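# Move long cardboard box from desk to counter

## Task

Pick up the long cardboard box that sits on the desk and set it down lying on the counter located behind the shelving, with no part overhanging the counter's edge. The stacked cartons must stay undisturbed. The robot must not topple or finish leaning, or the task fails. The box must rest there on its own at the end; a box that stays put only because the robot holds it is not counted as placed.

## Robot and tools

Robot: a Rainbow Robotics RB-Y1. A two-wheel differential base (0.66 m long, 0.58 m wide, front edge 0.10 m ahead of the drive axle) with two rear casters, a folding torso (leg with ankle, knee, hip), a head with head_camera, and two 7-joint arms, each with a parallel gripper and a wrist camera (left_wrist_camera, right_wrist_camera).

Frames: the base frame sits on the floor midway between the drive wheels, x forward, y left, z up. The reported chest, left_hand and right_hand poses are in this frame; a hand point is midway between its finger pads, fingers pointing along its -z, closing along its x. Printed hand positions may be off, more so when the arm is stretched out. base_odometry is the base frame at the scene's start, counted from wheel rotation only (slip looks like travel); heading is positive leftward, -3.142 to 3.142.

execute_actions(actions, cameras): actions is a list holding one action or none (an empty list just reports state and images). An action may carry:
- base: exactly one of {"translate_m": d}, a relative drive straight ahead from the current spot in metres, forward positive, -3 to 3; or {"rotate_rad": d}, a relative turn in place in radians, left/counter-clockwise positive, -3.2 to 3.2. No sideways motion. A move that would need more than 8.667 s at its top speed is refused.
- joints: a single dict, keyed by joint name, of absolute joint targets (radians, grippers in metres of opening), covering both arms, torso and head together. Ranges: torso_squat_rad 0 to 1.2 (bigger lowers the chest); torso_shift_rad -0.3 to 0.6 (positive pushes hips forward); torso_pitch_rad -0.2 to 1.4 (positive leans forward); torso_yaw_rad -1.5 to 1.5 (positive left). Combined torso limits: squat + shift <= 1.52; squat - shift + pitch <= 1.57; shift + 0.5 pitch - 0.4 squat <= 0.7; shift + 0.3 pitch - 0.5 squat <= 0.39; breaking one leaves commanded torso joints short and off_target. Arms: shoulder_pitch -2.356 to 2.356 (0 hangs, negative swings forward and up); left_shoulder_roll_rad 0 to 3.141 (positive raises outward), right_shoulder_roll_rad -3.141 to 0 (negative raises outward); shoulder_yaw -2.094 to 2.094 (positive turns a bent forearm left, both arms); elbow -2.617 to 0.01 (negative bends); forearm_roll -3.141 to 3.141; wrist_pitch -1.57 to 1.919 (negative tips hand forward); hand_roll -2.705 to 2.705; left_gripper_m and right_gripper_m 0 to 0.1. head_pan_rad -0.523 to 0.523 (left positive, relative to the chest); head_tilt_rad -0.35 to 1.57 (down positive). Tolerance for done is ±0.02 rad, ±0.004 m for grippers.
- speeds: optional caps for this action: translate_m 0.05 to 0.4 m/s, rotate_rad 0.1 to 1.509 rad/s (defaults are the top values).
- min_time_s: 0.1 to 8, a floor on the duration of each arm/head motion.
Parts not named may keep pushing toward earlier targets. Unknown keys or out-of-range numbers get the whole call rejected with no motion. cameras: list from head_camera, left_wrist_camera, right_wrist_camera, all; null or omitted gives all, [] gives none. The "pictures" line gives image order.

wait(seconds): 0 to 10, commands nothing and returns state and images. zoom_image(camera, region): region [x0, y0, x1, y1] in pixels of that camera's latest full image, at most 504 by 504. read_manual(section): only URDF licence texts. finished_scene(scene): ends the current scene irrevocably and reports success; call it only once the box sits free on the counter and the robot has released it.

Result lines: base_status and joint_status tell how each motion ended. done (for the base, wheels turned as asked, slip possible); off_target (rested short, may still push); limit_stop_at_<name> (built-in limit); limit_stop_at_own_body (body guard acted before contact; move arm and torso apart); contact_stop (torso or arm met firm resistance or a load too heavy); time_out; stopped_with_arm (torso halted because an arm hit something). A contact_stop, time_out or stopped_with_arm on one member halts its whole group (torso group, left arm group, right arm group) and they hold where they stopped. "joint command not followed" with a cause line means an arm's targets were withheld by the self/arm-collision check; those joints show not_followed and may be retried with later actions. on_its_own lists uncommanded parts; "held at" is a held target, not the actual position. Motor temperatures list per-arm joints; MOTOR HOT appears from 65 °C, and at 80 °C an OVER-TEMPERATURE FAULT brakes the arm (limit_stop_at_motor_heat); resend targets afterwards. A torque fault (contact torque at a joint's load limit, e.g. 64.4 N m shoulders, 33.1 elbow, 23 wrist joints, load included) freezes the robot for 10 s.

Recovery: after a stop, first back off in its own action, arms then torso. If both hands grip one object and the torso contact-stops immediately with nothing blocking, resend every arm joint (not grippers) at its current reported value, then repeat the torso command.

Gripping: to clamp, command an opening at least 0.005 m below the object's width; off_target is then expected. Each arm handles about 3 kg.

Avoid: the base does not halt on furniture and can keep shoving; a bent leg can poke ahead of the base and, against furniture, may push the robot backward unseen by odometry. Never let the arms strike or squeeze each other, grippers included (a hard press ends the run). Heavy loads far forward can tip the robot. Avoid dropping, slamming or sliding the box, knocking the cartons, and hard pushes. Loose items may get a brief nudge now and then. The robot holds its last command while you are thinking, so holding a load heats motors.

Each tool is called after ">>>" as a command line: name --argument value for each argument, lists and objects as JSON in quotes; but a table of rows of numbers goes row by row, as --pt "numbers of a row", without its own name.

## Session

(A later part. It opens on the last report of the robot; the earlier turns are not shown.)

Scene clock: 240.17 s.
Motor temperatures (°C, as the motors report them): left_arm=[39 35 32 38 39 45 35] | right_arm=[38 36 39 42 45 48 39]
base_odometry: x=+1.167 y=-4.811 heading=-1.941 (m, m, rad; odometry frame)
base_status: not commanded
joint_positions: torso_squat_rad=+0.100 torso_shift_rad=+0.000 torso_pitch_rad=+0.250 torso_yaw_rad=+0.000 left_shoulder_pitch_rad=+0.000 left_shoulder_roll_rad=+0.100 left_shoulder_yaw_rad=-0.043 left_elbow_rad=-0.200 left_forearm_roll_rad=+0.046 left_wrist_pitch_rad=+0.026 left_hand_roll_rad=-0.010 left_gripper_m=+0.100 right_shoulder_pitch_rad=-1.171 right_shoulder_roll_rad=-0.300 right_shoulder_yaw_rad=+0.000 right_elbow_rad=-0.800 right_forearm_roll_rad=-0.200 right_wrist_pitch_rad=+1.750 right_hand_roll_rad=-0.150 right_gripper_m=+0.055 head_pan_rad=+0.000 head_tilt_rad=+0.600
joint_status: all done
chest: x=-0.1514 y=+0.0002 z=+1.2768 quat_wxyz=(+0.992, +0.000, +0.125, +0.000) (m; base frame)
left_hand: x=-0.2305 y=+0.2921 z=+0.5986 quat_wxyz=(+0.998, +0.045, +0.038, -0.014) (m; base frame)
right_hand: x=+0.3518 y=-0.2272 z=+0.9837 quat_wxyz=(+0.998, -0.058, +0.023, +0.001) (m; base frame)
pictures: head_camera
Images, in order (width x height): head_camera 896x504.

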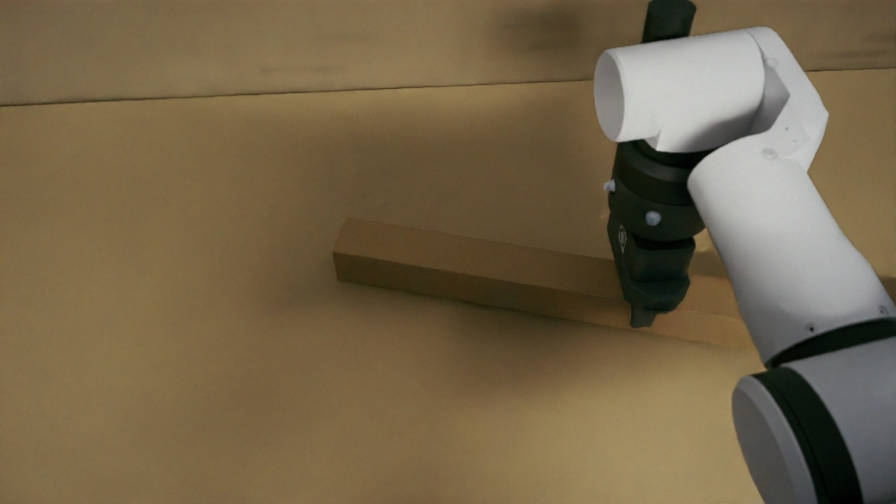

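>>> execute_actions --actions '[{"joints":{"right_shoulder_pitch_rad":-1.07,"right_elbow_rad":-0.88},"min_time_s":1.5}]' --cameras '["head_camera"]'

Scene clock: 241.87 s.
Motor temperatures (°C, as the motors report them): left_arm=[39 35 32 38 39 45 35] | right_arm=[38 36 39 42 45 48 39]
base_odometry: x=+1.167 y=-4.811 heading=-1.941 (m, m, rad; odometry frame)
base_status: not commanded
joint_positions: torso_squat_rad=+0.100 torso_shift_rad=+0.000 torso_pitch_rad=+0.249 torso_yaw_rad=+0.000 left_shoulder_pitch_rad=+0.000 left_shoulder_roll_rad=+0.100 left_shoulder_yaw_rad=-0.043 left_elbow_rad=-0.200 left_forearm_roll_rad=+0.046 left_wrist_pitch_rad=+0.026 left_hand_roll_rad=-0.010 left_gripper_m=+0.100 right_shoulder_pitch_rad=-1.099 right_shoulder_roll_rad=-0.301 right_shoulder_yaw_rad=-0.001 right_elbow_rad=-0.871 right_forearm_roll_rad=-0.200 right_wrist_pitch_rad=+1.750 right_hand_roll_rad=-0.150 right_gripper_m=+0.054 head_pan_rad=+0.000 head_tilt_rad=+0.600
joint_status: right_shoulder_pitch_rad contact_stop (moved +0.072 of +0.101); the others done
on_its_own: right_shoulder_pitch_rad is held at -1.097, not at your -1.070, since a contact_stop
chest: x=-0.1517 y=+0.0003 z=+1.2768 quat_wxyz=(+0.992, +0.000, +0.124, +0.000) (m; base frame)
left_hand: x=-0.2303 y=+0.2920 z=+0.5985 quat_wxyz=(+0.998, +0.044, +0.038, -0.014) (m; base frame)
right_hand: x=+0.3415 y=-0.2345 z=+0.9688 quat_wxyz=(+0.998, -0.057, +0.022, -0.001) (m; base frame)
pictures: head_camera
Images, in order (width x height): head_camera 896x504.

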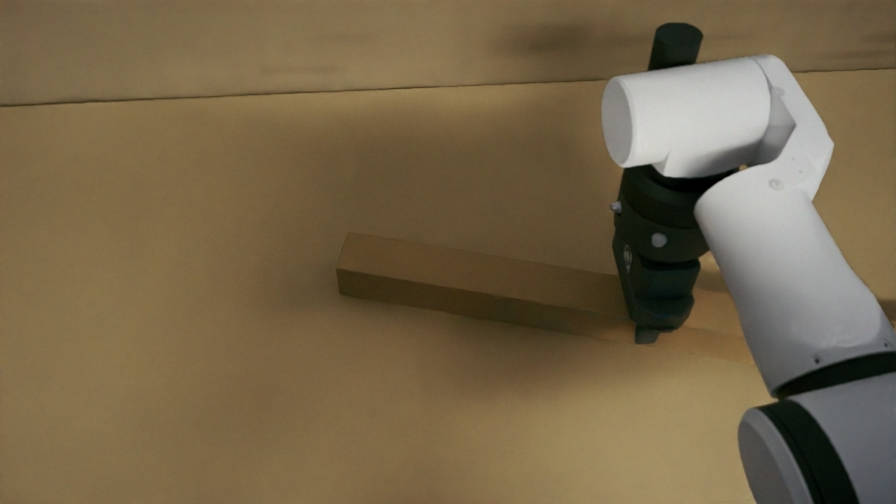

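>>> execute_actions --actions '[{"joints":{"right_gripper_m":0.1,"right_shoulder_pitch_rad":-1.11}}]' --cameras '[]'

>>> execute_actions --actions '[{"joints":{"right_shoulder_pitch_rad":-1.6,"right_elbow_rad":-0.5,"head_tilt_rad":0.75,"head_pan_rad":-0.3},"min_time_s":1.2}]'

Scene clock: 243.13 s.
Motor temperatures (°C, as the motors report them): left_arm=[39 35 32 38 39 45 35] | right_arm=[38 36 39 42 45 48 39]
base_odometry: x=+1.167 y=-4.811 heading=-1.941 (m, m, rad; odometry frame)
base_status: not commanded
joint_positions: torso_squat_rad=+0.100 torso_shift_rad=+0.000 torso_pitch_rad=+0.250 torso_yaw_rad=+0.000 left_shoulder_pitch_rad=+0.000 left_shoulder_roll_rad=+0.100 left_shoulder_yaw_rad=-0.043 left_elbow_rad=-0.200 left_forearm_roll_rad=+0.046 left_wrist_pitch_rad=+0.026 left_hand_roll_rad=-0.010 left_gripper_m=+0.100 right_shoulder_pitch_rad=-1.110 right_shoulder_roll_rad=-0.301 right_shoulder_yaw_rad=-0.001 right_elbow_rad=-0.870 right_forearm_roll_rad=-0.200 right_wrist_pitch_rad=+1.750 right_hand_roll_rad=-0.150 right_gripper_m=+0.100 head_pan_rad=+0.000 head_tilt_rad=+0.600
joint_status: all done
chest: x=-0.1515 y=+0.0002 z=+1.2768 quat_wxyz=(+0.992, +0.000, +0.125, +0.000) (m; base frame)
left_hand: x=-0.2304 y=+0.2920 z=+0.5985 quat_wxyz=(+0.998, +0.045, +0.038, -0.014) (m; base frame)
right_hand: x=+0.3456 y=-0.2324 z=+0.9734 quat_wxyz=(+0.998, -0.057, +0.017, +0.000) (m; base frame)
pictures: none
No camera images: the call's "cameras" was empty. Leave "cameras" out to get every camera's image.

Scene clock: 244.63 s.
Motor temperatures (°C, as the motors report them): left_arm=[39 35 32 38 39 45 35] | right_arm=[38 36 39 42 45 48 39]
base_odometry: x=+1.167 y=-4.811 heading=-1.941 (m, m, rad; odometry frame)
base_status: not commanded
joint_positions: torso_squat_rad=+0.100 torso_shift_rad=+0.000 torso_pitch_rad=+0.250 torso_yaw_rad=+0.000 left_shoulder_pitch_rad=+0.000 left_shoulder_roll_rad=+0.100 left_shoulder_yaw_rad=-0.043 left_elbow_rad=-0.200 left_forearm_roll_rad=+0.046 left_wrist_pitch_rad=+0.026 left_hand_roll_rad=-0.010 left_gripper_m=+0.100 right_shoulder_pitch_rad=-1.600 right_shoulder_roll_rad=-0.301 right_shoulder_yaw_rad=-0.001 right_elbow_rad=-0.500 right_forearm_roll_rad=-0.200 right_wrist_pitch_rad=+1.750 right_hand_roll_rad=-0.150 right_gripper_m=+0.100 head_pan_rad=-0.300 head_tilt_rad=+0.750
joint_status: all done
chest: x=-0.1515 y=+0.0002 z=+1.2768 quat_wxyz=(+0.992, +0.000, +0.125, +0.000) (m; base frame)
left_hand: x=-0.2304 y=+0.2920 z=+0.5986 quat_wxyz=(+0.998, +0.045, +0.038, -0.014) (m; base frame)
right_hand: x=+0.4130 y=-0.1755 z=+1.1205 quat_wxyz=(+0.997, -0.060, -0.040, +0.021) (m; base frame)
pictures: head_camera, left_wrist_camera, right_wrist_camera
Images, in order (width x height): head_camera 896x504, left_wrist_camera 644x364, right_wrist_camera 644x364.

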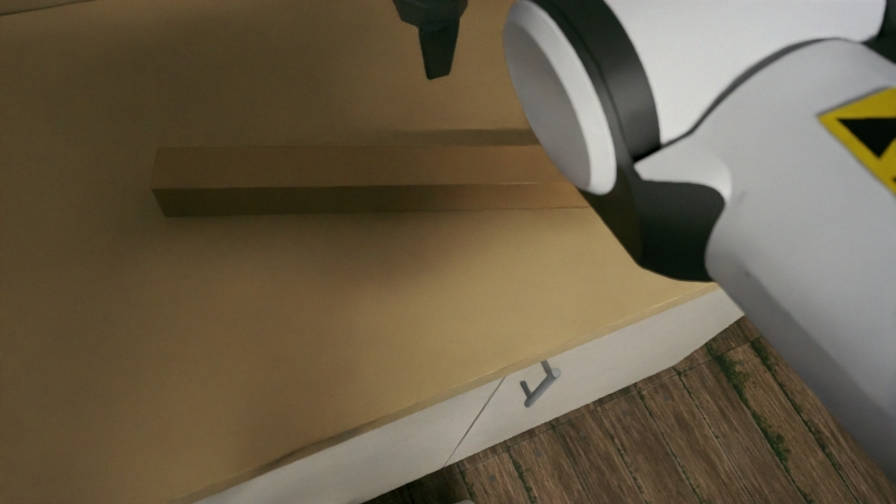

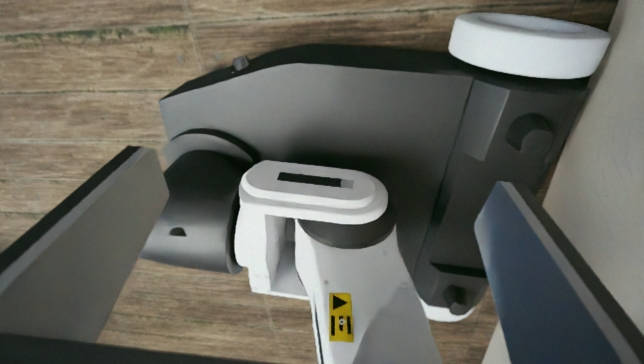

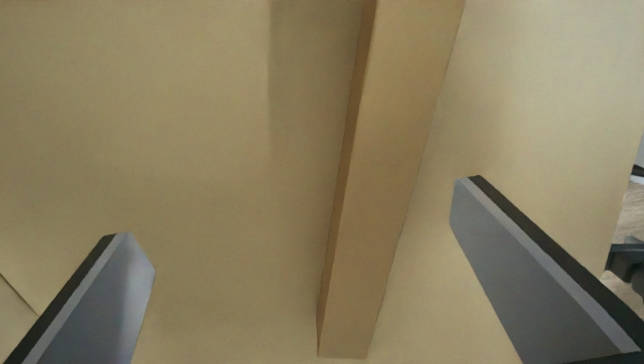

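>>> execute_actions --actions '[{"base":{"translate_m":-0.3},"joints":{"head_tilt_rad":0.45,"head_pan_rad":-0.3,"right_shoulder_pitch_rad":-2.1,"right_shoulder_roll_rad":-0.6}}]' --cameras '["head_camera"]'

Scene clock: 247.27 s.
Motor temperatures (°C, as the motors report them): left_arm=[39 35 32 38 39 45 35] | right_arm=[38 36 39 42 45 48 39]
base_odometry: x=+1.275 y=-4.532 heading=-1.942 (m, m, rad; odometry frame)
base_status: done
joint_positions: torso_squat_rad=+0.100 torso_shift_rad=+0.000 torso_pitch_rad=+0.250 torso_yaw_rad=+0.000 left_shoulder_pitch_rad=+0.000 left_shoulder_roll_rad=+0.100 left_shoulder_yaw_rad=-0.043 left_elbow_rad=-0.200 left_forearm_roll_rad=+0.046 left_wrist_pitch_rad=+0.026 left_hand_roll_rad=-0.010 left_gripper_m=+0.100 right_shoulder_pitch_rad=-2.100 right_shoulder_roll_rad=-0.600 right_shoulder_yaw_rad=-0.001 right_elbow_rad=-0.500 right_forearm_roll_rad=-0.200 right_wrist_pitch_rad=+1.750 right_hand_roll_rad=-0.150 right_gripper_m=+0.100 head_pan_rad=-0.300 head_tilt_rad=+0.450
joint_status: all done
chest: x=-0.1515 y=+0.0002 z=+1.2768 quat_wxyz=(+0.992, +0.000, +0.125, +0.000) (m; base frame)
left_hand: x=-0.2305 y=+0.2920 z=+0.5986 quat_wxyz=(+0.998, +0.045, +0.038, -0.014) (m; base frame)
right_hand: x=+0.4546 y=-0.2416 z=+1.4504 quat_wxyz=(+0.947, -0.038, -0.313, -0.057) (m; base frame)
pictures: head_camera
Images, in order (width x height): head_camera 896x504.

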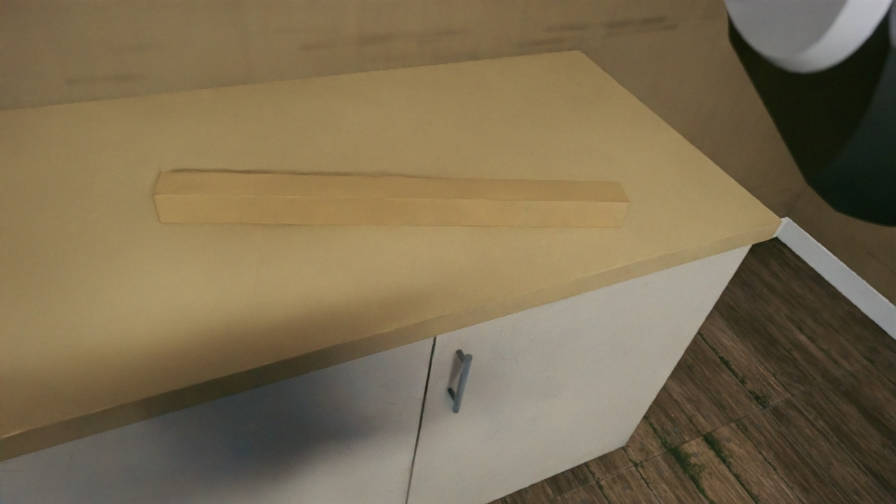

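Fully on the counter.

>>> finished_scene --scene 1

The scene is finished: the task was done.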